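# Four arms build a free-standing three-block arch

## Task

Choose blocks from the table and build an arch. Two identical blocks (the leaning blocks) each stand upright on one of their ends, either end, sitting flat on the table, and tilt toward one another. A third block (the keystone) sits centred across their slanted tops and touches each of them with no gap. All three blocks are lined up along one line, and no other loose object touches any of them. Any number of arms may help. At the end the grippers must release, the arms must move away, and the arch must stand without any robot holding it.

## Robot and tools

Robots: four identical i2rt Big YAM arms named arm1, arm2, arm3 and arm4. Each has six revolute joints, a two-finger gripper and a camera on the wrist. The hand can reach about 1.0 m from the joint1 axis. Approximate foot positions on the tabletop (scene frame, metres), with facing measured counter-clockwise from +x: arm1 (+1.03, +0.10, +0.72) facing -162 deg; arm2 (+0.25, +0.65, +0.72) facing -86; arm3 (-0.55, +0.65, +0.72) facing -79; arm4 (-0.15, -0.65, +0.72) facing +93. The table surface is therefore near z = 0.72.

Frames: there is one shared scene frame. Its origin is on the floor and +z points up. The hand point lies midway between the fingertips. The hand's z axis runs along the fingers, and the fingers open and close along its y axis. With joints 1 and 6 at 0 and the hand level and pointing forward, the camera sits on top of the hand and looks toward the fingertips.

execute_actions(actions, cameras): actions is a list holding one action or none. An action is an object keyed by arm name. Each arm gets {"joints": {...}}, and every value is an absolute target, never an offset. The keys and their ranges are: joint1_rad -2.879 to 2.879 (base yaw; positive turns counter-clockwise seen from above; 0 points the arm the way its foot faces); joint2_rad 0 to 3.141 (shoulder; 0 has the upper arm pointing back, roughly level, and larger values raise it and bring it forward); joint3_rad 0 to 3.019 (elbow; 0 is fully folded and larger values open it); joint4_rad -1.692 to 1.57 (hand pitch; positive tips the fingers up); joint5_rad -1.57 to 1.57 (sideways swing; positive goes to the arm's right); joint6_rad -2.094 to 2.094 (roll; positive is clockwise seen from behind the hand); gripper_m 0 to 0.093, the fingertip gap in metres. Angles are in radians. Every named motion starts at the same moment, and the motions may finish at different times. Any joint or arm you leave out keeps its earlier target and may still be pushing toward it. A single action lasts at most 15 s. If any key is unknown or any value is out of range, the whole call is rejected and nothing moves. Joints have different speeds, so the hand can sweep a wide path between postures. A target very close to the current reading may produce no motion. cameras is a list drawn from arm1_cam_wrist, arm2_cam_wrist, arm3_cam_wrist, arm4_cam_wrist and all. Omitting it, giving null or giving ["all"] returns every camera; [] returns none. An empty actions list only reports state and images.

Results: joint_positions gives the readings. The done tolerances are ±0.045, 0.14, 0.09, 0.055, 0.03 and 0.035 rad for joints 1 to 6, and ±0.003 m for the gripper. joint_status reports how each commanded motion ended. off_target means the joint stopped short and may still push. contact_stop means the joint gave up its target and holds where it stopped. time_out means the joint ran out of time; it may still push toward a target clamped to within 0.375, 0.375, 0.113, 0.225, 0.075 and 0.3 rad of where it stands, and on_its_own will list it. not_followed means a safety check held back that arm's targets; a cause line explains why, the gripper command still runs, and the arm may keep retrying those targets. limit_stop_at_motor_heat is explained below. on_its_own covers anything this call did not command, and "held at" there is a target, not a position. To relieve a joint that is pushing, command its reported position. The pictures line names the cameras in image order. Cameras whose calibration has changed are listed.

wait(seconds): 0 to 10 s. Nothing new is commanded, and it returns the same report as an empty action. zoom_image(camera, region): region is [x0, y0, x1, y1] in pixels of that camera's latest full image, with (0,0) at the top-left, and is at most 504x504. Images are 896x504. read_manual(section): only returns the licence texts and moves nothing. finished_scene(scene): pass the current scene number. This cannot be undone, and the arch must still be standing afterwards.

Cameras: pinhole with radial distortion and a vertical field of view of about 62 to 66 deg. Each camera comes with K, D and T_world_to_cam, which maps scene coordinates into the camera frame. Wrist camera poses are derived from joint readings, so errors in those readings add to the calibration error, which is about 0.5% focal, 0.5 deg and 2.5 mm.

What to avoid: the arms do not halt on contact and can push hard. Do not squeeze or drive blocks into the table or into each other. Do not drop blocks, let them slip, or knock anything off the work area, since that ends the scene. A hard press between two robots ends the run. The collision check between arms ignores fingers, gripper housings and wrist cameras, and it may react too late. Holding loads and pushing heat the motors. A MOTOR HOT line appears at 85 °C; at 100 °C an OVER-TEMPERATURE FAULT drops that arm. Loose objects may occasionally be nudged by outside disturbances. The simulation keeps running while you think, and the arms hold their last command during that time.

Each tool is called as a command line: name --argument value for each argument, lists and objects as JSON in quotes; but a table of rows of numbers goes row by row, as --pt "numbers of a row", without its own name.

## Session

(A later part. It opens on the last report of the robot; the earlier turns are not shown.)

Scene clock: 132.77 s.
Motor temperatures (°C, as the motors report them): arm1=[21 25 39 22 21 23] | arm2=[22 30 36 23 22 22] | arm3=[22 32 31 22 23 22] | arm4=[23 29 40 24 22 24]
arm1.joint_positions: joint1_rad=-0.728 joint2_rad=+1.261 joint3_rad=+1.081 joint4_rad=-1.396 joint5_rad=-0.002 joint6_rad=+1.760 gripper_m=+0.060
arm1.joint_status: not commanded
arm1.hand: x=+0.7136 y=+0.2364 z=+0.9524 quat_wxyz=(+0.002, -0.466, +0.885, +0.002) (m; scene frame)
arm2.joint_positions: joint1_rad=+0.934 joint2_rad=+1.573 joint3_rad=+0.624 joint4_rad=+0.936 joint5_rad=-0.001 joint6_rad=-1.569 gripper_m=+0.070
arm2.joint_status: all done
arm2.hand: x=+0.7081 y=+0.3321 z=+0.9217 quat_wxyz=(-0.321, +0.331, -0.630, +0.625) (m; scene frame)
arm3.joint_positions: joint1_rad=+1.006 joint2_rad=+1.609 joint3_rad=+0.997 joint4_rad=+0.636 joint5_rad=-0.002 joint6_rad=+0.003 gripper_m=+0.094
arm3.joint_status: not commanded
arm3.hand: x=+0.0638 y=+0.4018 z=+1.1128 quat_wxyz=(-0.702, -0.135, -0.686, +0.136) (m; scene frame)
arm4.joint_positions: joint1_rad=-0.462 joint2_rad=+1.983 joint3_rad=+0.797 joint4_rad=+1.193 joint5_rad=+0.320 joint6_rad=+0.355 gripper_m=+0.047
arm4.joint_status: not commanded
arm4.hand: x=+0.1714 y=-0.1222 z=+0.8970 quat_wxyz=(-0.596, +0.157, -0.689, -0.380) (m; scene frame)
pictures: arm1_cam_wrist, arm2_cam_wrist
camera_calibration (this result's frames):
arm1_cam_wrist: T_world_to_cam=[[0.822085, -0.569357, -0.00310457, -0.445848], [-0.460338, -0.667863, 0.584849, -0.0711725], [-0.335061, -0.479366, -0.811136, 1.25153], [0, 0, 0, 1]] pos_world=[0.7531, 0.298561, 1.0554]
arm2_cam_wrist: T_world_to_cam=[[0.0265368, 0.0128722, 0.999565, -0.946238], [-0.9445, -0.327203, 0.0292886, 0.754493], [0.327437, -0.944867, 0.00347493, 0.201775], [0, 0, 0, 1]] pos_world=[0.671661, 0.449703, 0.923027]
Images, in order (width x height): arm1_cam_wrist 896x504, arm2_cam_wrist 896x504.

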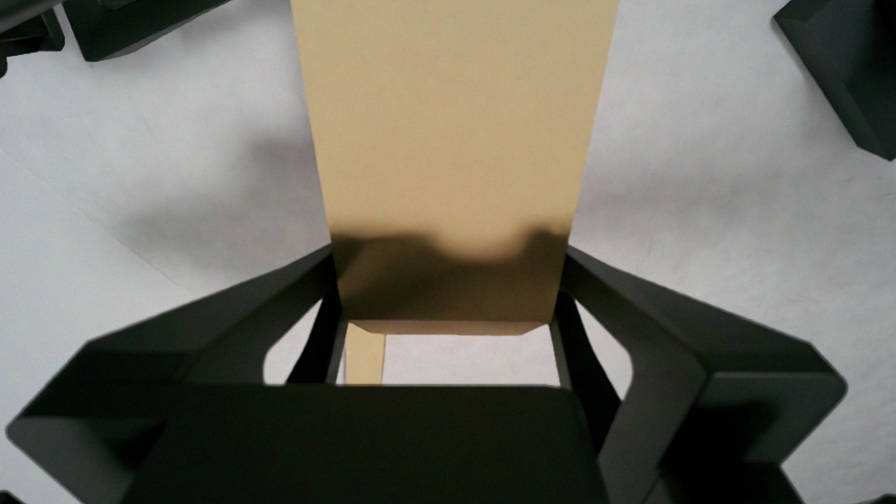

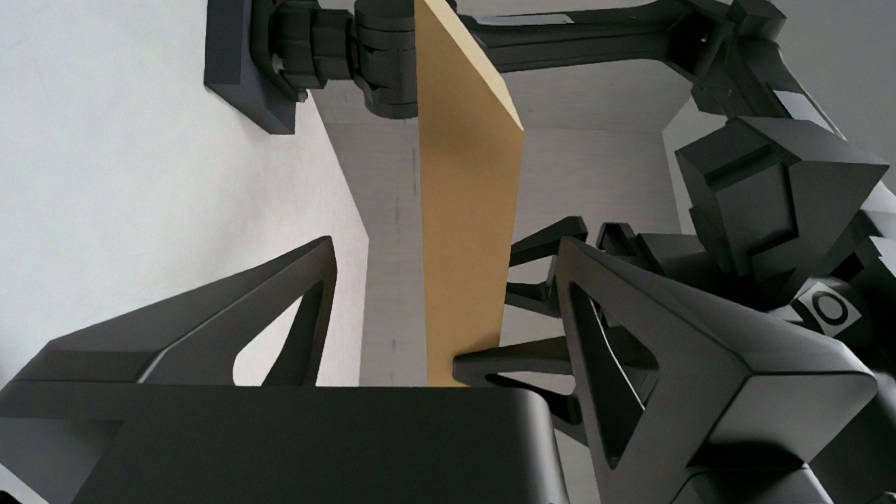

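execute_actions --actions '[{"arm2":{"joints":{"joint1_rad":0.91,"joint2_rad":1.615,"joint3_rad":0.735,"joint4_rad":0.895}}}]' --cameras '[]'

execute_actions --actions '[{"arm2":{"joints":{"joint2_rad":1.665,"joint3_rad":0.815,"joint4_rad":0.86}}}]' --cameras '["arm1_cam_wrist","arm2_cam_wrist"]'

Scene clock: 141.43 s.
Motor temperatures (°C, as the motors report them): arm1=[21 25 39 22 21 23] | arm2=[22 30 36 23 22 22] | arm3=[22 32 31 22 23 22] | arm4=[23 30 40 24 22 24]
arm1.joint_positions: joint1_rad=-0.728 joint2_rad=+1.261 joint3_rad=+1.081 joint4_rad=-1.396 joint5_rad=-0.002 joint6_rad=+1.760 gripper_m=+0.060
arm1.joint_status: not commanded
arm1.hand: x=+0.7136 y=+0.2364 z=+0.9524 quat_wxyz=(+0.002, -0.466, +0.885, +0.002) (m; scene frame)
arm2.joint_positions: joint1_rad=+0.921 joint2_rad=+1.609 joint3_rad=+0.700 joint4_rad=+0.908 joint5_rad=-0.001 joint6_rad=-1.569 gripper_m=+0.070
arm2.joint_status: all done
arm2.hand: x=+0.7250 y=+0.3108 z=+0.9314 quat_wxyz=(-0.318, +0.325, -0.628, +0.631) (m; scene frame)
arm3.joint_positions: joint1_rad=+1.006 joint2_rad=+1.609 joint3_rad=+0.997 joint4_rad=+0.636 joint5_rad=-0.002 joint6_rad=+0.003 gripper_m=+0.094
arm3.joint_status: not commanded
arm3.hand: x=+0.0638 y=+0.4018 z=+1.1128 quat_wxyz=(-0.702, -0.135, -0.686, +0.136) (m; scene frame)
arm4.joint_positions: joint1_rad=-0.462 joint2_rad=+1.983 joint3_rad=+0.797 joint4_rad=+1.193 joint5_rad=+0.320 joint6_rad=+0.355 gripper_m=+0.047
arm4.joint_status: not commanded
arm4.hand: x=+0.1714 y=-0.1222 z=+0.8970 quat_wxyz=(-0.596, +0.157, -0.689, -0.380) (m; scene frame)
pictures: none
No camera images: the call's "cameras" was empty. Leave "cameras" out to get every camera's image.

Scene clock: 142.20 s.
Motor temperatures (°C, as the motors report them): arm1=[21 25 39 22 21 23] | arm2=[22 30 36 23 22 22] | arm3=[22 32 31 22 23 22] | arm4=[23 30 40 24 22 24]
arm1.joint_positions: joint1_rad=-0.728 joint2_rad=+1.261 joint3_rad=+1.081 joint4_rad=-1.396 joint5_rad=-0.002 joint6_rad=+1.760 gripper_m=+0.060
arm1.joint_status: not commanded
arm1.hand: x=+0.7136 y=+0.2364 z=+0.9524 quat_wxyz=(+0.002, -0.466, +0.885, +0.002) (m; scene frame)
arm2.joint_positions: joint1_rad=+0.921 joint2_rad=+1.661 joint3_rad=+0.777 joint4_rad=+0.872 joint5_rad=-0.001 joint6_rad=-1.569 gripper_m=+0.070
arm2.joint_status: all done
arm2.hand: x=+0.7466 y=+0.2951 z=+0.9298 quat_wxyz=(-0.317, +0.327, -0.631, +0.628) (m; scene frame)
arm3.joint_positions: joint1_rad=+1.006 joint2_rad=+1.609 joint3_rad=+0.997 joint4_rad=+0.636 joint5_rad=-0.002 joint6_rad=+0.003 gripper_m=+0.094
arm3.joint_status: not commanded
arm3.hand: x=+0.0638 y=+0.4018 z=+1.1128 quat_wxyz=(-0.702, -0.135, -0.686, +0.136) (m; scene frame)
arm4.joint_positions: joint1_rad=-0.462 joint2_rad=+1.983 joint3_rad=+0.797 joint4_rad=+1.193 joint5_rad=+0.320 joint6_rad=+0.355 gripper_m=+0.047
arm4.joint_status: not commanded
arm4.hand: x=+0.1714 y=-0.1222 z=+0.8970 quat_wxyz=(-0.596, +0.157, -0.689, -0.380) (m; scene frame)
pictures: arm1_cam_wrist, arm2_cam_wrist
camera_calibration (this result's frames):
arm1_cam_wrist: T_world_to_cam=[[0.822085, -0.569357, -0.00310457, -0.445848], [-0.460338, -0.667863, 0.584849, -0.0711725], [-0.335061, -0.479366, -0.811136, 1.25153], [0, 0, 0, 1]] pos_world=[0.7531, 0.298561, 1.0554]
arm2_cam_wrist: T_world_to_cam=[[0.0256346, 0.0132727, 0.999583, -0.954332], [-0.948811, -0.314556, 0.0285093, 0.778732], [0.314803, -0.949146, 0.00452978, 0.163936], [0, 0, 0, 1]] pos_world=[0.711726, 0.41322, 0.930991]
Images, in order (width x height): arm1_cam_wrist 896x504, arm2_cam_wrist 896x504.

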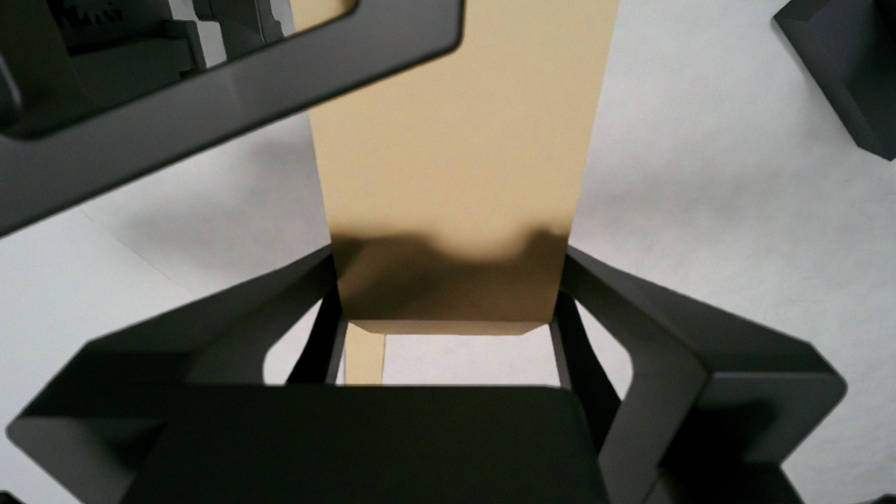

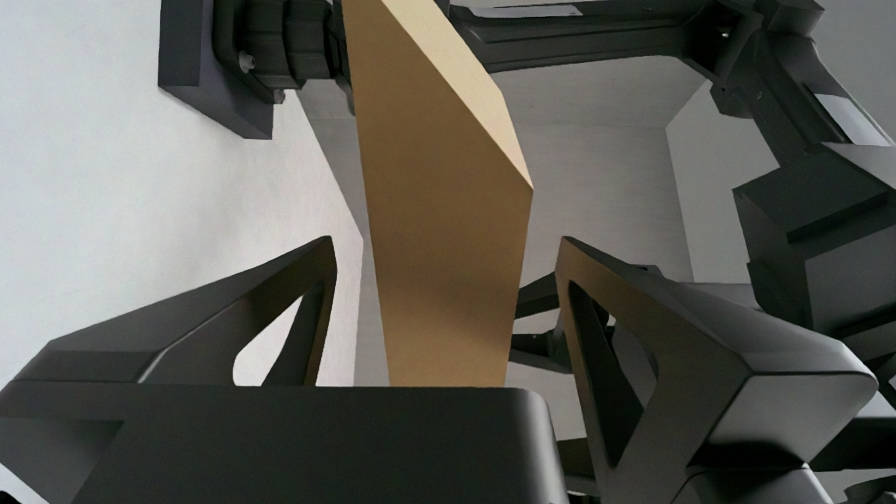

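execute_actions --actions '[{"arm2":{"joints":{"joint2_rad":1.688,"joint3_rad":0.85,"joint4_rad":0.847}}}]' --cameras '[]'

execute_actions --actions '[{"arm2":{"joints":{"gripper_m":0}}}]' --cameras '[]'

execute_actions --actions '[{"arm1":{"joints":{"gripper_m":0.08}}}]' --cameras '["arm1_cam_wrist","arm2_cam_wrist"]'

Scene clock: 148.13 s.
Motor temperatures (°C, as the motors report them): arm1=[21 25 40 22 21 23] | arm2=[22 30 37 23 22 22] | arm3=[22 32 31 22 23 22] | arm4=[23 31 39 24 22 24]
arm1.joint_positions: joint1_rad=-0.728 joint2_rad=+1.261 joint3_rad=+1.081 joint4_rad=-1.396 joint5_rad=-0.002 joint6_rad=+1.760 gripper_m=+0.060
arm1.joint_status: not commanded
arm1.hand: x=+0.7136 y=+0.2364 z=+0.9524 quat_wxyz=(+0.002, -0.466, +0.885, +0.002) (m; scene frame)
arm2.joint_positions: joint1_rad=+0.921 joint2_rad=+1.676 joint3_rad=+0.809 joint4_rad=+0.859 joint5_rad=-0.001 joint6_rad=-1.569 gripper_m=+0.070
arm2.joint_status: all done
arm2.hand: x=+0.7552 y=+0.2890 z=+0.9331 quat_wxyz=(-0.317, +0.326, -0.630, +0.629) (m; scene frame)
arm3.joint_positions: joint1_rad=+1.006 joint2_rad=+1.609 joint3_rad=+0.997 joint4_rad=+0.636 joint5_rad=-0.002 joint6_rad=+0.003 gripper_m=+0.094
arm3.joint_status: not commanded
arm3.hand: x=+0.0638 y=+0.4018 z=+1.1128 quat_wxyz=(-0.702, -0.135, -0.686, +0.136) (m; scene frame)
arm4.joint_positions: joint1_rad=-0.462 joint2_rad=+1.983 joint3_rad=+0.797 joint4_rad=+1.193 joint5_rad=+0.320 joint6_rad=+0.355 gripper_m=+0.047
arm4.joint_status: not commanded
arm4.hand: x=+0.1714 y=-0.1222 z=+0.8970 quat_wxyz=(-0.596, +0.157, -0.689, -0.380) (m; scene frame)
pictures: none
No camera images: the call's "cameras" was empty. Leave "cameras" out to get every camera's image.

Scene clock: 148.80 s.
Motor temperatures (°C, as the motors report them): arm1=[21 25 40 22 21 23] | arm2=[22 30 37 23 22 22] | arm3=[22 32 31 22 23 22] | arm4=[23 31 39 24 22 24]
arm1.joint_positions: joint1_rad=-0.728 joint2_rad=+1.261 joint3_rad=+1.081 joint4_rad=-1.396 joint5_rad=-0.003 joint6_rad=+1.762 gripper_m=+0.060
arm1.joint_status: not commanded
arm1.hand: x=+0.7136 y=+0.2363 z=+0.9524 quat_wxyz=(+0.002, -0.465, +0.885, +0.001) (m; scene frame)
arm2.joint_positions: joint1_rad=+0.921 joint2_rad=+1.679 joint3_rad=+0.809 joint4_rad=+0.854 joint5_rad=-0.001 joint6_rad=-1.574 gripper_m=+0.032
arm2.joint_status: gripper_m off_target (ended at +0.032, target +0.000)
arm2.hand: x=+0.7555 y=+0.2889 z=+0.9307 quat_wxyz=(-0.315, +0.329, -0.631, +0.628) (m; scene frame)
arm3.joint_positions: joint1_rad=+1.006 joint2_rad=+1.609 joint3_rad=+0.997 joint4_rad=+0.636 joint5_rad=-0.002 joint6_rad=+0.003 gripper_m=+0.094
arm3.joint_status: not commanded
arm3.hand: x=+0.0638 y=+0.4018 z=+1.1128 quat_wxyz=(-0.702, -0.135, -0.686, +0.136) (m; scene frame)
arm4.joint_positions: joint1_rad=-0.462 joint2_rad=+1.983 joint3_rad=+0.797 joint4_rad=+1.193 joint5_rad=+0.320 joint6_rad=+0.355 gripper_m=+0.047
arm4.joint_status: not commanded
arm4.hand: x=+0.1714 y=-0.1222 z=+0.8970 quat_wxyz=(-0.596, +0.157, -0.689, -0.380) (m; scene frame)
pictures: none
No camera images: the call's "cameras" was empty. Leave "cameras" out to get every camera's image.

Scene clock: 149.63 s.
Motor temperatures (°C, as the motors report them): arm1=[21 25 40 22 21 23] | arm2=[22 30 37 23 22 22] | arm3=[22 32 31 22 23 22] | arm4=[23 31 39 24 22 24]
arm1.joint_positions: joint1_rad=-0.728 joint2_rad=+1.261 joint3_rad=+1.081 joint4_rad=-1.396 joint5_rad=-0.003 joint6_rad=+1.762 gripper_m=+0.080
arm1.joint_status: all done
arm1.hand: x=+0.7136 y=+0.2363 z=+0.9524 quat_wxyz=(+0.002, -0.465, +0.885, +0.001) (m; scene frame)
arm2.joint_positions: joint1_rad=+0.921 joint2_rad=+1.697 joint3_rad=+0.809 joint4_rad=+0.843 joint5_rad=-0.001 joint6_rad=-1.574 gripper_m=+0.032
arm2.joint_status: not commanded
arm2.hand: x=+0.7563 y=+0.2881 z=+0.9171 quat_wxyz=(-0.310, +0.334, -0.641, +0.618) (m; scene frame)
arm3.joint_positions: joint1_rad=+1.006 joint2_rad=+1.609 joint3_rad=+0.997 joint4_rad=+0.636 joint5_rad=-0.002 joint6_rad=+0.003 gripper_m=+0.094
arm3.joint_status: not commanded
arm3.hand: x=+0.0638 y=+0.4018 z=+1.1128 quat_wxyz=(-0.702, -0.135, -0.686, +0.136) (m; scene frame)
arm4.joint_positions: joint1_rad=-0.462 joint2_rad=+1.983 joint3_rad=+0.797 joint4_rad=+1.193 joint5_rad=+0.320 joint6_rad=+0.355 gripper_m=+0.047
arm4.joint_status: not commanded
arm4.hand: x=+0.1714 y=-0.1222 z=+0.8970 quat_wxyz=(-0.596, +0.157, -0.689, -0.380) (m; scene frame)
pictures: arm1_cam_wrist, arm2_cam_wrist
camera_calibration (this result's frames):
arm1_cam_wrist: T_world_to_cam=[[0.820779, -0.571238, -0.00304334, -0.444542], [-0.461769, -0.666607, 0.585153, -0.0707897], [-0.33629, -0.478876, -0.810917, 1.25204], [0, 0, 0, 1]] pos_world=[0.753233, 0.298445, 1.05537]
arm2_cam_wrist: T_world_to_cam=[[0.0547696, -0.00171325, 0.998498, -0.958544], [-0.94749, -0.315622, 0.0514302, 0.76437], [0.315059, -0.948884, -0.0189097, 0.175461], [0, 0, 0, 1]] pos_world=[0.721452, 0.406101, 0.92111]
Images, in order (width x height): arm1_cam_wrist 896x504, arm2_cam_wrist 896x504.

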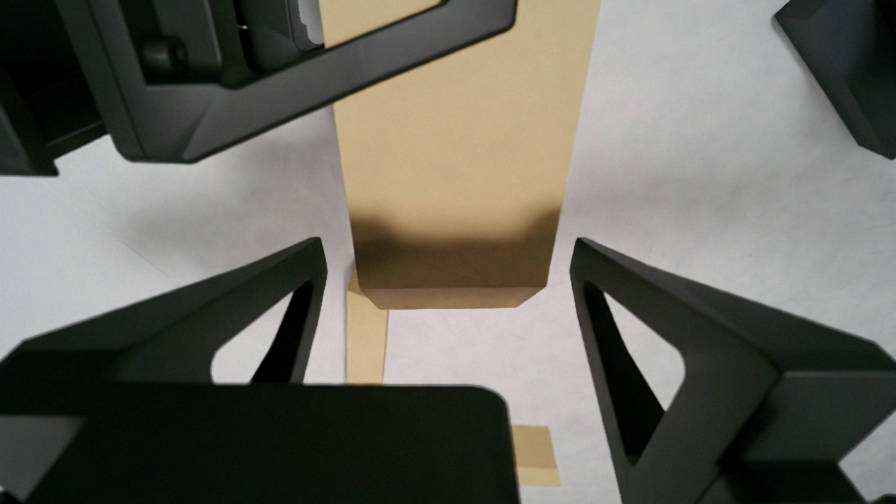

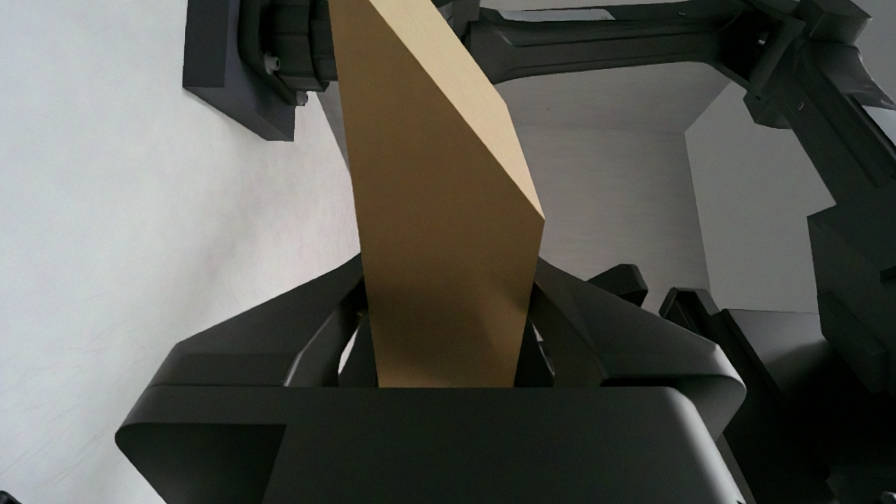

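execute_actions --actions '[{"arm1":{"joints":{"joint1_rad":-0.2,"joint2_rad":1.15,"joint3_rad":1.15,"joint4_rad":-1.5,"gripper_m":0.093}},"arm3":{"joints":{"joint1_rad":0.58}}}]' --cameras '[]'

execute_actions --actions '[{"arm1":{"joints":{"joint1_rad":0.195,"joint2_rad":1.92,"joint3_rad":1.69,"joint4_rad":-1.27,"joint6_rad":1.215}},"arm2":{"joints":{"joint2_rad":1.0,"joint3_rad":0.7,"joint4_rad":0.35,"joint6_rad":0}}}]' --cameras '["arm1_cam_wrist","arm2_cam_wrist"]'

Scene clock: 164.80 s.
Motor temperatures (°C, as the motors report them): arm1=[21 25 40 22 21 23] | arm2=[22 31 38 23 22 22] | arm3=[22 32 31 22 23 22] | arm4=[23 32 39 24 22 24]
arm1.joint_positions: joint1_rad=-0.206 joint2_rad=+1.141 joint3_rad=+1.111 joint4_rad=-1.493 joint5_rad=-0.001 joint6_rad=+1.762 gripper_m=+0.093
arm1.joint_status: all done
arm1.hand: x=+0.7128 y=+0.0627 z=+0.9994 quat_wxyz=(-0.017, -0.678, +0.735, +0.018) (m; scene frame)
arm2.joint_positions: joint1_rad=+0.921 joint2_rad=+1.697 joint3_rad=+0.809 joint4_rad=+0.843 joint5_rad=-0.001 joint6_rad=-1.574 gripper_m=+0.032
arm2.joint_status: not commanded
arm2.hand: x=+0.7563 y=+0.2881 z=+0.9171 quat_wxyz=(-0.310, +0.334, -0.641, +0.618) (m; scene frame)
arm3.joint_positions: joint1_rad=+0.574 joint2_rad=+1.609 joint3_rad=+0.997 joint4_rad=+0.636 joint5_rad=+0.002 joint6_rad=+0.003 gripper_m=+0.094
arm3.joint_status: all done
arm3.hand: x=-0.0981 y=+0.1671 z=+1.1128 quat_wxyz=(-0.656, -0.280, -0.640, +0.285) (m; scene frame)
arm4.joint_positions: joint1_rad=-0.462 joint2_rad=+1.983 joint3_rad=+0.797 joint4_rad=+1.193 joint5_rad=+0.320 joint6_rad=+0.355 gripper_m=+0.047
arm4.joint_status: not commanded
arm4.hand: x=+0.1714 y=-0.1222 z=+0.8970 quat_wxyz=(-0.596, +0.157, -0.689, -0.380) (m; scene frame)
pictures: none
No camera images: the call's "cameras" was empty. Leave "cameras" out to get every camera's image.

Scene clock: 166.97 s.
Motor temperatures (°C, as the motors report them): arm1=[21 25 40 22 21 23] | arm2=[22 31 39 23 22 22] | arm3=[22 32 31 22 23 22] | arm4=[23 32 39 24 22 24]
arm1.joint_positions: joint1_rad=+0.207 joint2_rad=+1.931 joint3_rad=+1.643 joint4_rad=-1.271 joint5_rad=+0.000 joint6_rad=+1.225 gripper_m=+0.093
arm1.joint_status: all done
arm1.hand: x=+0.5204 y=-0.1942 z=+0.8573 quat_wxyz=(+0.000, -0.939, +0.344, +0.006) (m; scene frame)
arm2.joint_positions: joint1_rad=+0.921 joint2_rad=+1.007 joint3_rad=+0.671 joint4_rad=+0.346 joint5_rad=-0.001 joint6_rad=-0.012 gripper_m=+0.032
arm2.joint_status: all done
arm2.hand: x=+0.6438 y=+0.3722 z=+1.0895 quat_wxyz=(-0.674, -0.208, -0.672, +0.227) (m; scene frame)
arm3.joint_positions: joint1_rad=+0.574 joint2_rad=+1.609 joint3_rad=+0.997 joint4_rad=+0.636 joint5_rad=+0.002 joint6_rad=+0.003 gripper_m=+0.094
arm3.joint_status: not commanded
arm3.hand: x=-0.0981 y=+0.1671 z=+1.1128 quat_wxyz=(-0.656, -0.280, -0.640, +0.285) (m; scene frame)
arm4.joint_positions: joint1_rad=-0.462 joint2_rad=+1.983 joint3_rad=+0.797 joint4_rad=+1.193 joint5_rad=+0.320 joint6_rad=+0.355 gripper_m=+0.047
arm4.joint_status: not commanded
arm4.hand: x=+0.1714 y=-0.1222 z=+0.8970 quat_wxyz=(-0.596, +0.157, -0.689, -0.380) (m; scene frame)
pictures: arm1_cam_wrist, arm2_cam_wrist
camera_calibration (this result's frames):
arm1_cam_wrist: T_world_to_cam=[[0.650378, 0.759574, -0.00745108, -0.181355], [0.621294, -0.526283, 0.580534, -0.92375], [0.437037, -0.382196, -0.814202, 0.522946], [0, 0, 0, 1]] pos_world=[0.463322, -0.148533, 0.960701]
arm2_cam_wrist: T_world_to_cam=[[-0.583378, -0.811206, 0.0401883, 0.631882], [-0.486654, 0.309505, -0.81693, 1.09216], [0.65026, -0.496137, -0.575335, 0.515909], [0, 0, 0, 1]] pos_world=[0.564656, 0.430519, 1.16364]
Images, in order (width x height): arm1_cam_wrist 896x504, arm2_cam_wrist 896x504.

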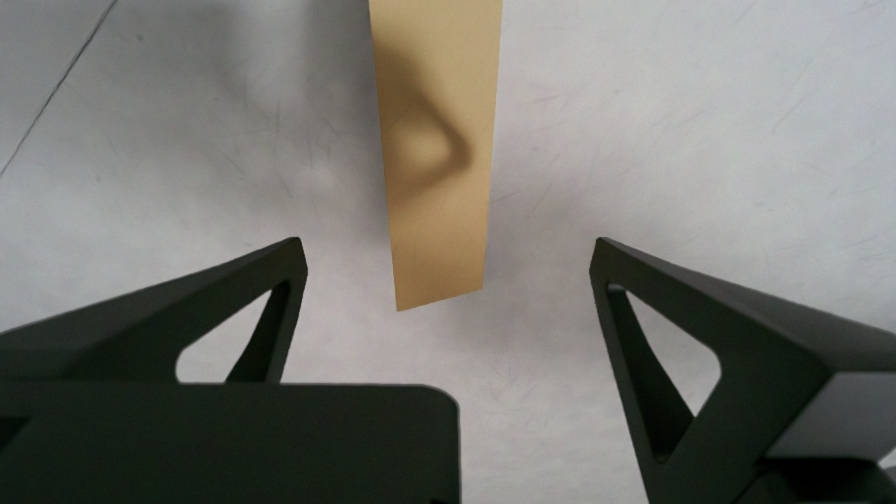

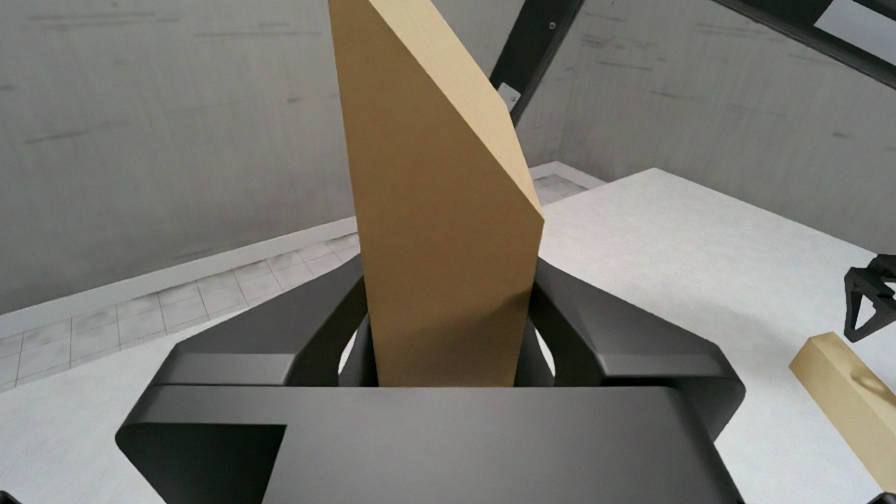

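execute_actions --actions '[{"arm1":{"joints":{"joint2_rad":1.995,"joint3_rad":1.605,"joint4_rad":-1.16}},"arm2":{"joints":{"joint6_rad":1.58}}}]' --cameras '[]'

execute_actions --actions '[{"arm1":{"joints":{"joint2_rad":2.045,"joint3_rad":1.56,"joint4_rad":-1.065}}}]' --cameras '["arm1_cam_wrist","arm2_cam_wrist"]'

Scene clock: 175.03 s.
Motor temperatures (°C, as the motors report them): arm1=[21 26 41 22 21 23] | arm2=[22 30 40 23 22 22] | arm3=[22 32 31 22 23 22] | arm4=[23 32 39 24 22 24]
arm1.joint_positions: joint1_rad=+0.207 joint2_rad=+1.996 joint3_rad=+1.597 joint4_rad=-1.168 joint5_rad=+0.000 joint6_rad=+1.225 gripper_m=+0.093
arm1.joint_status: all done
arm1.hand: x=+0.5164 y=-0.1959 z=+0.8041 quat_wxyz=(+0.003, -0.939, +0.344, +0.003) (m; scene frame)
arm2.joint_positions: joint1_rad=+0.921 joint2_rad=+1.007 joint3_rad=+0.671 joint4_rad=+0.346 joint5_rad=-0.001 joint6_rad=+1.562 gripper_m=+0.032
arm2.joint_status: all done
arm2.hand: x=+0.6438 y=+0.3722 z=+1.0895 quat_wxyz=(-0.636, -0.623, -0.327, -0.317) (m; scene frame)
arm3.joint_positions: joint1_rad=+0.574 joint2_rad=+1.609 joint3_rad=+0.997 joint4_rad=+0.636 joint5_rad=+0.002 joint6_rad=+0.003 gripper_m=+0.094
arm3.joint_status: not commanded
arm3.hand: x=-0.0981 y=+0.1671 z=+1.1128 quat_wxyz=(-0.656, -0.280, -0.640, +0.285) (m; scene frame)
arm4.joint_positions: joint1_rad=-0.462 joint2_rad=+1.983 joint3_rad=+0.797 joint4_rad=+1.193 joint5_rad=+0.320 joint6_rad=+0.355 gripper_m=+0.047
arm4.joint_status: not commanded
arm4.hand: x=+0.1714 y=-0.1222 z=+0.8970 quat_wxyz=(-0.596, +0.157, -0.689, -0.380) (m; scene frame)
pictures: none
No camera images: the call's "cameras" was empty. Leave "cameras" out to get every camera's image.

Scene clock: 175.93 s.
Motor temperatures (°C, as the motors report them): arm1=[21 27 40 22 21 23] | arm2=[22 30 40 23 22 22] | arm3=[22 32 31 22 23 22] | arm4=[23 32 39 24 22 24]
arm1.joint_positions: joint1_rad=+0.207 joint2_rad=+2.040 joint3_rad=+1.554 joint4_rad=-1.073 joint5_rad=+0.000 joint6_rad=+1.225 gripper_m=+0.093
arm1.joint_status: all done
arm1.hand: x=+0.5149 y=-0.1964 z=+0.7642 quat_wxyz=(+0.000, -0.939, +0.344, +0.006) (m; scene frame)
arm2.joint_positions: joint1_rad=+0.921 joint2_rad=+1.007 joint3_rad=+0.671 joint4_rad=+0.346 joint5_rad=-0.001 joint6_rad=+1.562 gripper_m=+0.032
arm2.joint_status: not commanded
arm2.hand: x=+0.6438 y=+0.3722 z=+1.0895 quat_wxyz=(-0.636, -0.623, -0.327, -0.317) (m; scene frame)
arm3.joint_positions: joint1_rad=+0.574 joint2_rad=+1.609 joint3_rad=+0.997 joint4_rad=+0.636 joint5_rad=+0.002 joint6_rad=+0.003 gripper_m=+0.094
arm3.joint_status: not commanded
arm3.hand: x=-0.0981 y=+0.1671 z=+1.1128 quat_wxyz=(-0.656, -0.280, -0.640, +0.285) (m; scene frame)
arm4.joint_positions: joint1_rad=-0.462 joint2_rad=+1.983 joint3_rad=+0.797 joint4_rad=+1.193 joint5_rad=+0.320 joint6_rad=+0.355 gripper_m=+0.047
arm4.joint_status: not commanded
arm4.hand: x=+0.1714 y=-0.1222 z=+0.8970 quat_wxyz=(-0.596, +0.157, -0.689, -0.380) (m; scene frame)
pictures: arm1_cam_wrist, arm2_cam_wrist
camera_calibration (this result's frames):
arm1_cam_wrist: T_world_to_cam=[[0.650088, 0.759822, -0.00744685, -0.176575], [0.621494, -0.526048, 0.580533, -0.867468], [0.437184, -0.382026, -0.814203, 0.448636], [0, 0, 0, 1]] pos_world=[0.457779, -0.150773, 0.867559]
arm2_cam_wrist: T_world_to_cam=[[-0.0107692, -0.0373851, -0.999243, 1.10768], [0.00074089, 0.9993, -0.0373952, -0.327688], [0.999942, -0.00114305, -0.010734, -0.508599], [0, 0, 0, 1]] pos_world=[0.520741, 0.368288, 1.08912]
Images, in order (width x height): arm1_cam_wrist 896x504, arm2_cam_wrist 896x504.

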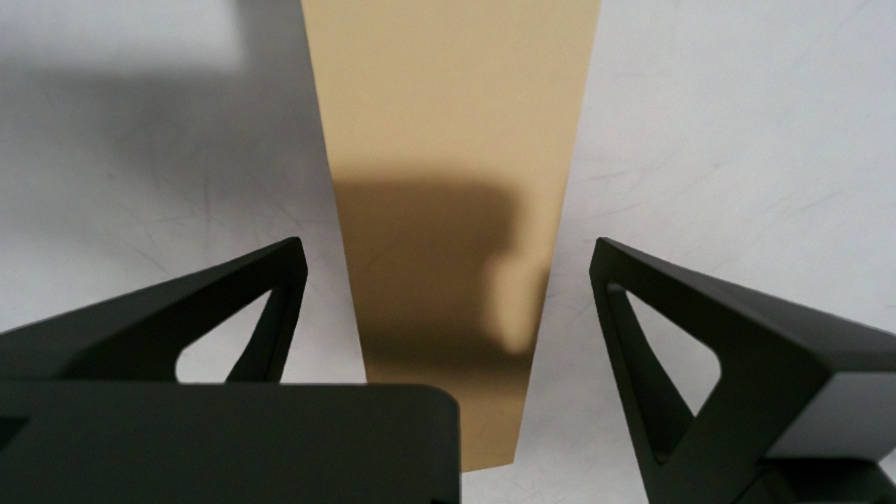

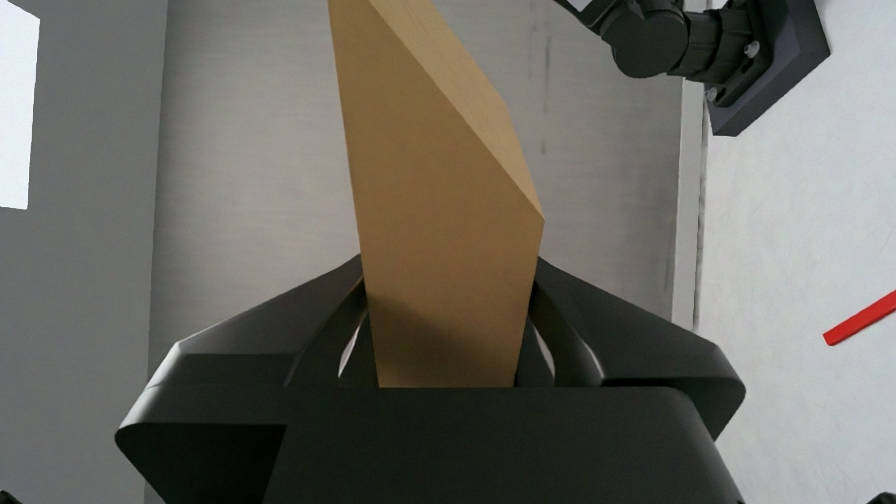

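execute_actions --actions '[{"arm1":{"joints":{"joint2_rad":2.062}}}]' --cameras '[]'

execute_actions --actions '[{"arm1":{"joints":{"gripper_m":0}}}]' --cameras '["arm1_cam_wrist"]'

execute_actions --actions '[{"arm1":{"joints":{"joint2_rad":1.5,"joint3_rad":1.4,"joint4_rad":-1.0}}}]' --cameras '[]'

execute_actions --actions '[{"arm1":{"joints":{"joint1_rad":0.15,"joint2_rad":1.55,"joint3_rad":1.2,"joint4_rad":0.55,"joint5_rad":-0.365,"joint6_rad":0.345}}}]' --cameras '[]'

execute_actions --actions '[{"arm1":{"joints":{"joint1_rad":0.105,"joint2_rad":2.12,"joint3_rad":1.42,"joint4_rad":0.84}}}]' --cameras '["arm1_cam_wrist","arm3_cam_wrist"]'

Scene clock: 187.30 s.
Motor temperatures (°C, as the motors report them): arm1=[21 27 39 22 21 23] | arm2=[22 30 42 23 22 22] | arm3=[22 32 31 22 23 22] | arm4=[23 32 39 24 22 24]
arm1.joint_positions: joint1_rad=+0.207 joint2_rad=+2.041 joint3_rad=+1.554 joint4_rad=-1.073 joint5_rad=+0.000 joint6_rad=+1.225 gripper_m=+0.093
arm1.joint_status: all done
arm1.hand: x=+0.5150 y=-0.1963 z=+0.7635 quat_wxyz=(+0.000, -0.939, +0.344, +0.006) (m; scene frame)
arm2.joint_positions: joint1_rad=+0.921 joint2_rad=+1.007 joint3_rad=+0.671 joint4_rad=+0.346 joint5_rad=-0.001 joint6_rad=+1.562 gripper_m=+0.032
arm2.joint_status: not commanded
arm2.hand: x=+0.6438 y=+0.3722 z=+1.0895 quat_wxyz=(-0.636, -0.623, -0.327, -0.317) (m; scene frame)
arm3.joint_positions: joint1_rad=+0.574 joint2_rad=+1.609 joint3_rad=+0.997 joint4_rad=+0.636 joint5_rad=+0.002 joint6_rad=+0.003 gripper_m=+0.094
arm3.joint_status: not commanded
arm3.hand: x=-0.0981 y=+0.1671 z=+1.1128 quat_wxyz=(-0.656, -0.280, -0.640, +0.285) (m; scene frame)
arm4.joint_positions: joint1_rad=-0.462 joint2_rad=+1.983 joint3_rad=+0.797 joint4_rad=+1.193 joint5_rad=+0.320 joint6_rad=+0.355 gripper_m=+0.047
arm4.joint_status: not commanded
arm4.hand: x=+0.1714 y=-0.1222 z=+0.8970 quat_wxyz=(-0.596, +0.157, -0.689, -0.380) (m; scene frame)
pictures: none
No camera images: the call's "cameras" was empty. Leave "cameras" out to get every camera's image.

Scene clock: 188.00 s.
Motor temperatures (°C, as the motors report them): arm1=[21 27 39 22 21 23] | arm2=[22 30 42 23 22 22] | arm3=[22 32 31 22 23 22] | arm4=[23 32 39 24 22 24]
arm1.joint_positions: joint1_rad=+0.206 joint2_rad=+2.041 joint3_rad=+1.554 joint4_rad=-1.072 joint5_rad=-0.001 joint6_rad=+1.224 gripper_m=+0.046
arm1.joint_status: gripper_m off_target (ended at +0.046, target +0.000)
arm1.hand: x=+0.5148 y=-0.1963 z=+0.7633 quat_wxyz=(+0.000, -0.939, +0.344, +0.006) (m; scene frame)
arm2.joint_positions: joint1_rad=+0.921 joint2_rad=+1.007 joint3_rad=+0.671 joint4_rad=+0.346 joint5_rad=-0.001 joint6_rad=+1.562 gripper_m=+0.032
arm2.joint_status: not commanded
arm2.hand: x=+0.6438 y=+0.3722 z=+1.0895 quat_wxyz=(-0.636, -0.623, -0.327, -0.317) (m; scene frame)
arm3.joint_positions: joint1_rad=+0.574 joint2_rad=+1.609 joint3_rad=+0.997 joint4_rad=+0.636 joint5_rad=+0.002 joint6_rad=+0.003 gripper_m=+0.094
arm3.joint_status: not commanded
arm3.hand: x=-0.0981 y=+0.1671 z=+1.1128 quat_wxyz=(-0.656, -0.280, -0.640, +0.285) (m; scene frame)
arm4.joint_positions: joint1_rad=-0.462 joint2_rad=+1.983 joint3_rad=+0.797 joint4_rad=+1.193 joint5_rad=+0.320 joint6_rad=+0.355 gripper_m=+0.047
arm4.joint_status: not commanded
arm4.hand: x=+0.1714 y=-0.1222 z=+0.8970 quat_wxyz=(-0.596, +0.157, -0.689, -0.380) (m; scene frame)
pictures: arm1_cam_wrist
camera_calibration (this result's frames):
arm1_cam_wrist: T_world_to_cam=[[0.649513, 0.760317, -0.00720527, -0.176336], [0.621592, -0.5255, 0.580924, -0.867048], [0.4379, -0.381796, -0.813926, 0.447505], [0, 0, 0, 1]] pos_world=[0.45752, -0.150707, 0.866655]
Images, in order (width x height): arm1_cam_wrist 896x504.

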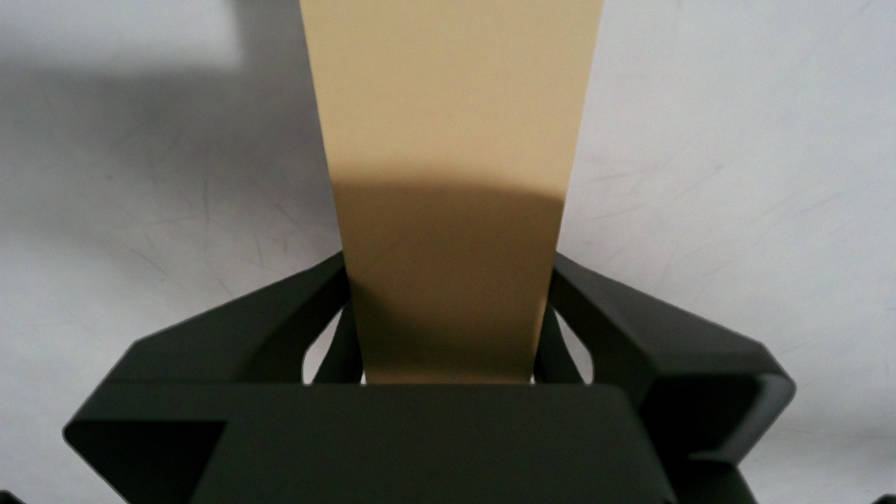

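Scene clock: 189.67 s.
Motor temperatures (°C, as the motors report them): arm1=[21 28 39 22 21 23] | arm2=[22 30 42 23 22 22] | arm3=[22 32 31 22 23 22] | arm4=[23 32 39 24 22 24]
arm1.joint_positions: joint1_rad=+0.206 joint2_rad=+1.528 joint3_rad=+1.365 joint4_rad=-1.006 joint5_rad=-0.002 joint6_rad=+1.224 gripper_m=+0.046
arm1.joint_status: all done
arm1.hand: x=+0.5564 y=-0.1742 z=+0.9744 quat_wxyz=(-0.149, -0.921, +0.336, +0.130) (m; scene frame)
arm2.joint_positions: joint1_rad=+0.921 joint2_rad=+1.007 joint3_rad=+0.671 joint4_rad=+0.346 joint5_rad=-0.001 joint6_rad=+1.562 gripper_m=+0.032
arm2.joint_status: not commanded
arm2.hand: x=+0.6438 y=+0.3722 z=+1.0895 quat_wxyz=(-0.636, -0.623, -0.327, -0.317) (m; scene frame)
arm3.joint_positions: joint1_rad=+0.574 joint2_rad=+1.609 joint3_rad=+0.997 joint4_rad=+0.636 joint5_rad=+0.002 joint6_rad=+0.003 gripper_m=+0.094
arm3.joint_status: not commanded
arm3.hand: x=-0.0981 y=+0.1671 z=+1.1128 quat_wxyz=(-0.656, -0.280, -0.640, +0.285) (m; scene frame)
arm4.joint_positions: joint1_rad=-0.462 joint2_rad=+1.983 joint3_rad=+0.797 joint4_rad=+1.193 joint5_rad=+0.320 joint6_rad=+0.355 gripper_m=+0.047
arm4.joint_status: not commanded
arm4.hand: x=+0.1714 y=-0.1222 z=+0.8970 quat_wxyz=(-0.596, +0.157, -0.689, -0.380) (m; scene frame)
pictures: none
No camera images: the call's "cameras" was empty. Leave "cameras" out to get every camera's image.

Scene clock: 191.47 s.
Motor temperatures (°C, as the motors report them): arm1=[21 28 39 22 21 23] | arm2=[22 30 42 23 22 22] | arm3=[22 32 31 22 23 22] | arm4=[23 32 39 24 22 24]
arm1.joint_positions: joint1_rad=+0.149 joint2_rad=+1.592 joint3_rad=+1.153 joint4_rad=+0.514 joint5_rad=-0.363 joint6_rad=+0.358 gripper_m=+0.046
arm1.joint_status: all done
arm1.hand: x=+0.4519 y=-0.2615 z=+1.1131 quat_wxyz=(-0.397, -0.662, -0.171, +0.612) (m; scene frame)
arm2.joint_positions: joint1_rad=+0.921 joint2_rad=+1.007 joint3_rad=+0.671 joint4_rad=+0.346 joint5_rad=-0.001 joint6_rad=+1.562 gripper_m=+0.032
arm2.joint_status: not commanded
arm2.hand: x=+0.6438 y=+0.3722 z=+1.0895 quat_wxyz=(-0.636, -0.623, -0.327, -0.317) (m; scene frame)
arm3.joint_positions: joint1_rad=+0.574 joint2_rad=+1.609 joint3_rad=+0.997 joint4_rad=+0.636 joint5_rad=+0.002 joint6_rad=+0.003 gripper_m=+0.094
arm3.joint_status: not commanded
arm3.hand: x=-0.0981 y=+0.1671 z=+1.1128 quat_wxyz=(-0.656, -0.280, -0.640, +0.285) (m; scene frame)
arm4.joint_positions: joint1_rad=-0.462 joint2_rad=+1.983 joint3_rad=+0.797 joint4_rad=+1.193 joint5_rad=+0.320 joint6_rad=+0.355 gripper_m=+0.047
arm4.joint_status: not commanded
arm4.hand: x=+0.1714 y=-0.1222 z=+0.8970 quat_wxyz=(-0.596, +0.157, -0.689, -0.380) (m; scene frame)
pictures: none
No camera images: the call's "cameras" was empty. Leave "cameras" out to get every camera's image.

Scene clock: 193.23 s.
Motor temperatures (°C, as the motors report them): arm1=[21 28 40 22 21 23] | arm2=[22 30 42 23 22 22] | arm3=[22 32 31 22 23 22] | arm4=[23 32 39 24 22 24]
arm1.joint_positions: joint1_rad=+0.110 joint2_rad=+2.157 joint3_rad=+1.366 joint4_rad=+0.809 joint5_rad=-0.366 joint6_rad=+0.355 gripper_m=+0.046
arm1.joint_status: all done
arm1.hand: x=+0.3349 y=-0.2836 z=+0.8914 quat_wxyz=(-0.382, -0.685, -0.157, +0.600) (m; scene frame)
arm2.joint_positions: joint1_rad=+0.921 joint2_rad=+1.007 joint3_rad=+0.671 joint4_rad=+0.346 joint5_rad=-0.001 joint6_rad=+1.562 gripper_m=+0.032
arm2.joint_status: not commanded
arm2.hand: x=+0.6438 y=+0.3722 z=+1.0895 quat_wxyz=(-0.636, -0.623, -0.327, -0.317) (m; scene frame)
arm3.joint_positions: joint1_rad=+0.574 joint2_rad=+1.609 joint3_rad=+0.997 joint4_rad=+0.636 joint5_rad=+0.002 joint6_rad=+0.003 gripper_m=+0.094
arm3.joint_status: not commanded
arm3.hand: x=-0.0981 y=+0.1671 z=+1.1128 quat_wxyz=(-0.656, -0.280, -0.640, +0.285) (m; scene frame)
arm4.joint_positions: joint1_rad=-0.462 joint2_rad=+1.983 joint3_rad=+0.797 joint4_rad=+1.193 joint5_rad=+0.320 joint6_rad=+0.355 gripper_m=+0.047
arm4.joint_status: not commanded
arm4.hand: x=+0.1714 y=-0.1222 z=+0.8970 quat_wxyz=(-0.596, +0.157, -0.689, -0.380) (m; scene frame)
pictures: arm1_cam_wrist, arm3_cam_wrist
camera_calibration (this result's frames):
arm1_cam_wrist: T_world_to_cam=[[-0.673735, 0.656365, -0.33951, 0.717717], [0.602286, 0.221526, -0.766928, 0.544188], [-0.428174, -0.721188, -0.544569, 0.550854], [0, 0, 0, 1]] pos_world=[0.391656, -0.194367, 0.961003]
arm3_cam_wrist: T_world_to_cam=[[-0.742087, -0.670302, -0.00127265, 0.0416596], [-0.382383, 0.424891, -0.820519, 0.808104], [0.550536, -0.60841, -0.571618, 0.912319], [0, 0, 0, 1]] pos_world=[-0.162345, 0.239632, 1.18462]
Images, in order (width x height): arm1_cam_wrist 896x504, arm3_cam_wrist 896x504.

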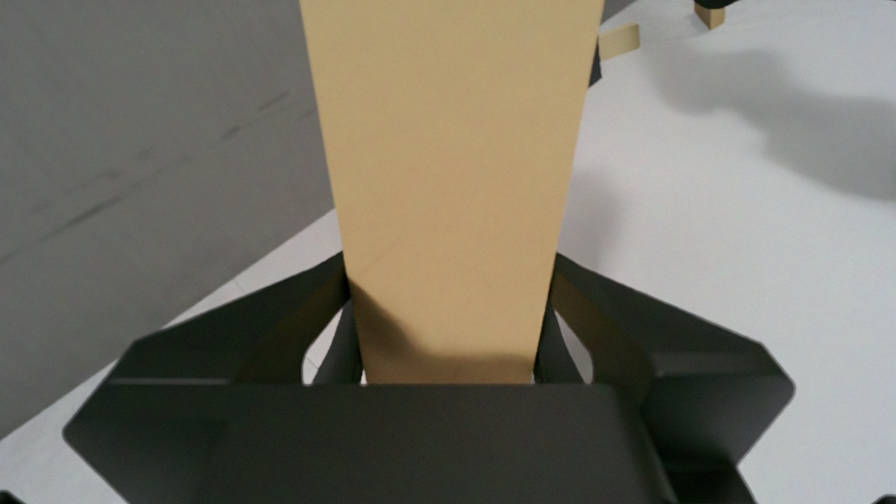

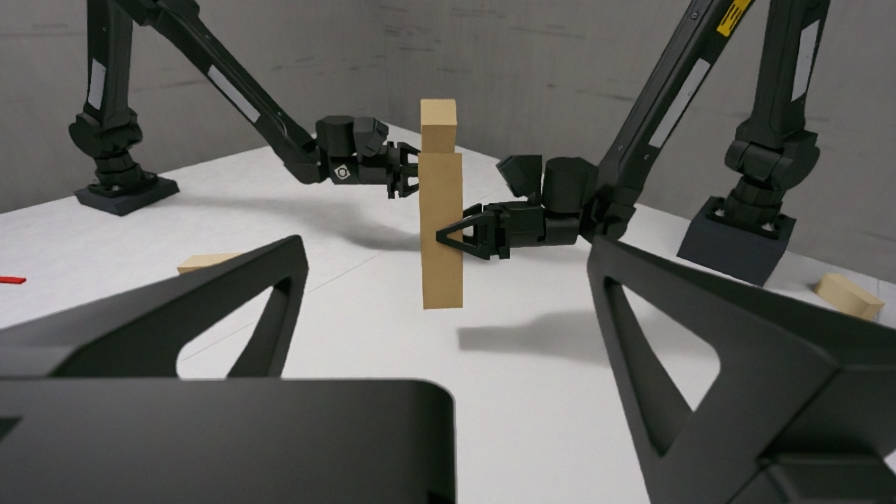

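execute_actions --actions '[{"arm1":{"joints":{"joint2_rad":2.24,"joint3_rad":1.43,"joint4_rad":0.925}},"arm4":{"joints":{"joint2_rad":2.075,"joint3_rad":0.86,"joint4_rad":1.335}},"arm2":{"joints":{"joint1_rad":0.468,"joint5_rad":1.33}}}]' --cameras '[]'

execute_actions --actions '[{"arm2":{"joints":{"joint2_rad":1.68,"joint3_rad":1.45,"joint4_rad":0.29}}}]' --cameras '["arm2_cam_wrist","arm3_cam_wrist"]'

Scene clock: 207.50 s.
Motor temperatures (°C, as the motors report them): arm1=[21 30 41 22 21 23] | arm2=[22 29 43 23 22 22] | arm3=[22 32 31 22 23 22] | arm4=[23 33 39 24 22 24]
arm1.joint_positions: joint1_rad=+0.110 joint2_rad=+2.283 joint3_rad=+1.377 joint4_rad=+0.893 joint5_rad=-0.366 joint6_rad=+0.355 gripper_m=+0.046
arm1.joint_status: all done
arm1.hand: x=+0.3348 y=-0.2829 z=+0.8191 quat_wxyz=(-0.379, -0.696, -0.155, +0.589) (m; scene frame)
arm2.joint_positions: joint1_rad=+0.469 joint2_rad=+1.008 joint3_rad=+0.671 joint4_rad=+0.346 joint5_rad=+1.327 joint6_rad=+1.562 gripper_m=+0.032
arm2.joint_status: all done
arm2.hand: x=+0.2718 y=+0.2655 z=+1.0915 quat_wxyz=(-0.652, -0.641, +0.286, +0.287) (m; scene frame)
arm3.joint_positions: joint1_rad=+0.574 joint2_rad=+1.609 joint3_rad=+0.997 joint4_rad=+0.636 joint5_rad=+0.002 joint6_rad=+0.003 gripper_m=+0.094
arm3.joint_status: not commanded
arm3.hand: x=-0.0981 y=+0.1671 z=+1.1128 quat_wxyz=(-0.656, -0.280, -0.640, +0.285) (m; scene frame)
arm4.joint_positions: joint1_rad=-0.462 joint2_rad=+2.102 joint3_rad=+0.820 joint4_rad=+1.289 joint5_rad=+0.320 joint6_rad=+0.355 gripper_m=+0.047
arm4.joint_status: all done
arm4.hand: x=+0.1724 y=-0.1212 z=+0.8571 quat_wxyz=(-0.596, +0.157, -0.689, -0.380) (m; scene frame)
pictures: none
No camera images: the call's "cameras" was empty. Leave "cameras" out to get every camera's image.

Scene clock: 209.00 s.
Motor temperatures (°C, as the motors report them): arm1=[21 30 41 22 21 23] | arm2=[22 30 43 23 22 22] | arm3=[22 32 31 22 23 22] | arm4=[23 33 39 24 22 24]
arm1.joint_positions: joint1_rad=+0.110 joint2_rad=+2.283 joint3_rad=+1.377 joint4_rad=+0.893 joint5_rad=-0.366 joint6_rad=+0.355 gripper_m=+0.046
arm1.joint_status: not commanded
arm1.hand: x=+0.3348 y=-0.2829 z=+0.8191 quat_wxyz=(-0.379, -0.696, -0.155, +0.589) (m; scene frame)
arm2.joint_positions: joint1_rad=+0.469 joint2_rad=+1.705 joint3_rad=+1.378 joint4_rad=+0.292 joint5_rad=+1.329 joint6_rad=+1.563 gripper_m=+0.032
arm2.joint_status: all done
arm2.hand: x=+0.3964 y=+0.0333 z=+1.1012 quat_wxyz=(-0.642, -0.651, +0.274, +0.300) (m; scene frame)
arm3.joint_positions: joint1_rad=+0.574 joint2_rad=+1.609 joint3_rad=+0.997 joint4_rad=+0.636 joint5_rad=+0.002 joint6_rad=+0.003 gripper_m=+0.094
arm3.joint_status: not commanded
arm3.hand: x=-0.0981 y=+0.1671 z=+1.1128 quat_wxyz=(-0.656, -0.280, -0.640, +0.285) (m; scene frame)
arm4.joint_positions: joint1_rad=-0.462 joint2_rad=+2.102 joint3_rad=+0.820 joint4_rad=+1.289 joint5_rad=+0.320 joint6_rad=+0.355 gripper_m=+0.047
arm4.joint_status: not commanded
arm4.hand: x=+0.1724 y=-0.1212 z=+0.8571 quat_wxyz=(-0.596, +0.157, -0.689, -0.380) (m; scene frame)
pictures: arm2_cam_wrist, arm3_cam_wrist
camera_calibration (this result's frames):
arm2_cam_wrist: T_world_to_cam=[[-0.040413, 0.036422, -0.998519, 1.11256], [0.976625, -0.20971, -0.0471763, -0.32418], [-0.211118, -0.977085, -0.0270957, 0.269068], [0, 0, 0, 1]] pos_world=[0.418369, 0.154397, 1.1029]
arm3_cam_wrist: T_world_to_cam=[[-0.742087, -0.670302, -0.00127265, 0.0416596], [-0.382383, 0.424891, -0.820519, 0.808104], [0.550536, -0.60841, -0.571618, 0.912319], [0, 0, 0, 1]] pos_world=[-0.162345, 0.239632, 1.18462]
Images, in order (width x height): arm2_cam_wrist 896x504, arm3_cam_wrist 896x504.

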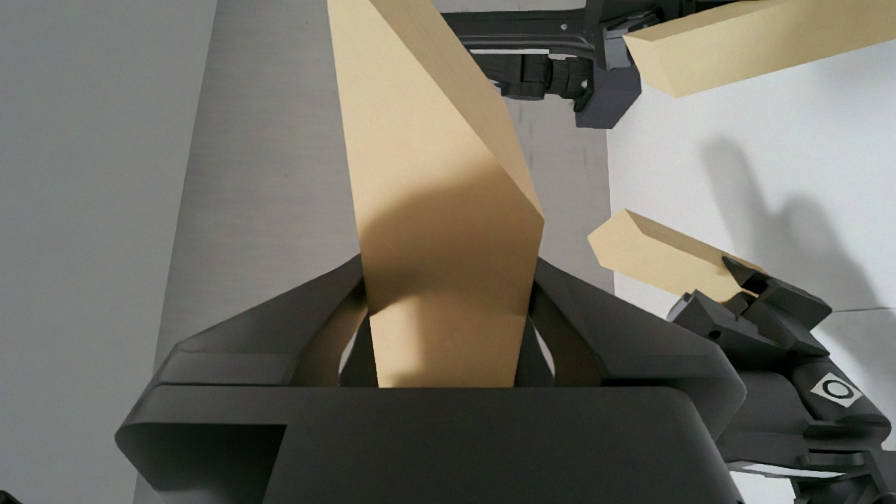

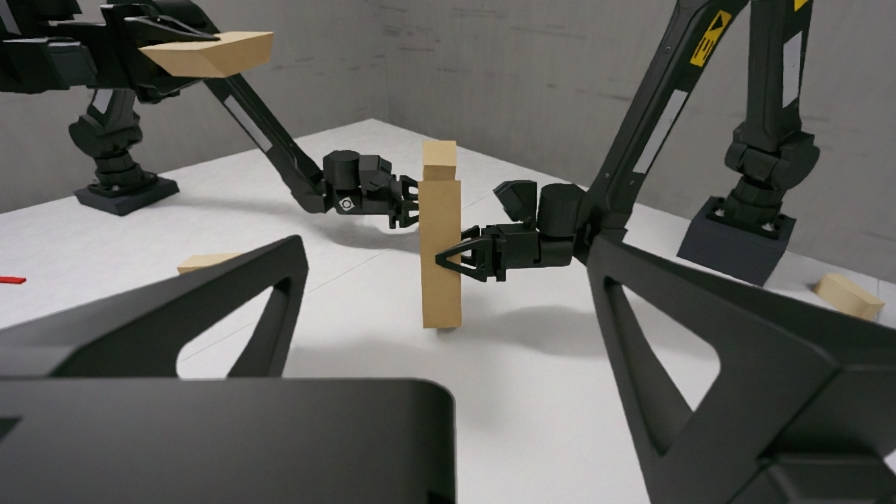

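zoom_image --camera "arm2_cam_wrist" --region '[570, 10, 850, 290]'

zoom_image --camera "arm3_cam_wrist" --region '[330, 120, 550, 340]'

Region (570, 10, 850, 290) of arm2_cam_wrist's 896x504 image, scaled by 1.800, with more detail than that image has.

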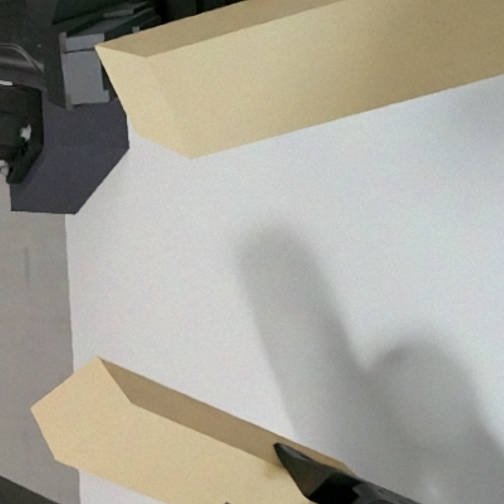

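Region (330, 120, 550, 340) of arm3_cam_wrist's 896x504 image, scaled by 2.291, with more detail than that image has.

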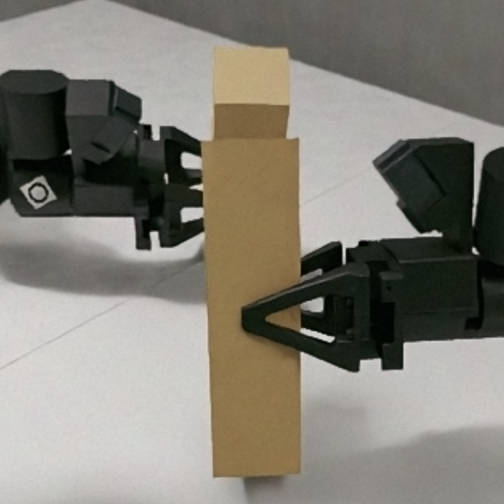

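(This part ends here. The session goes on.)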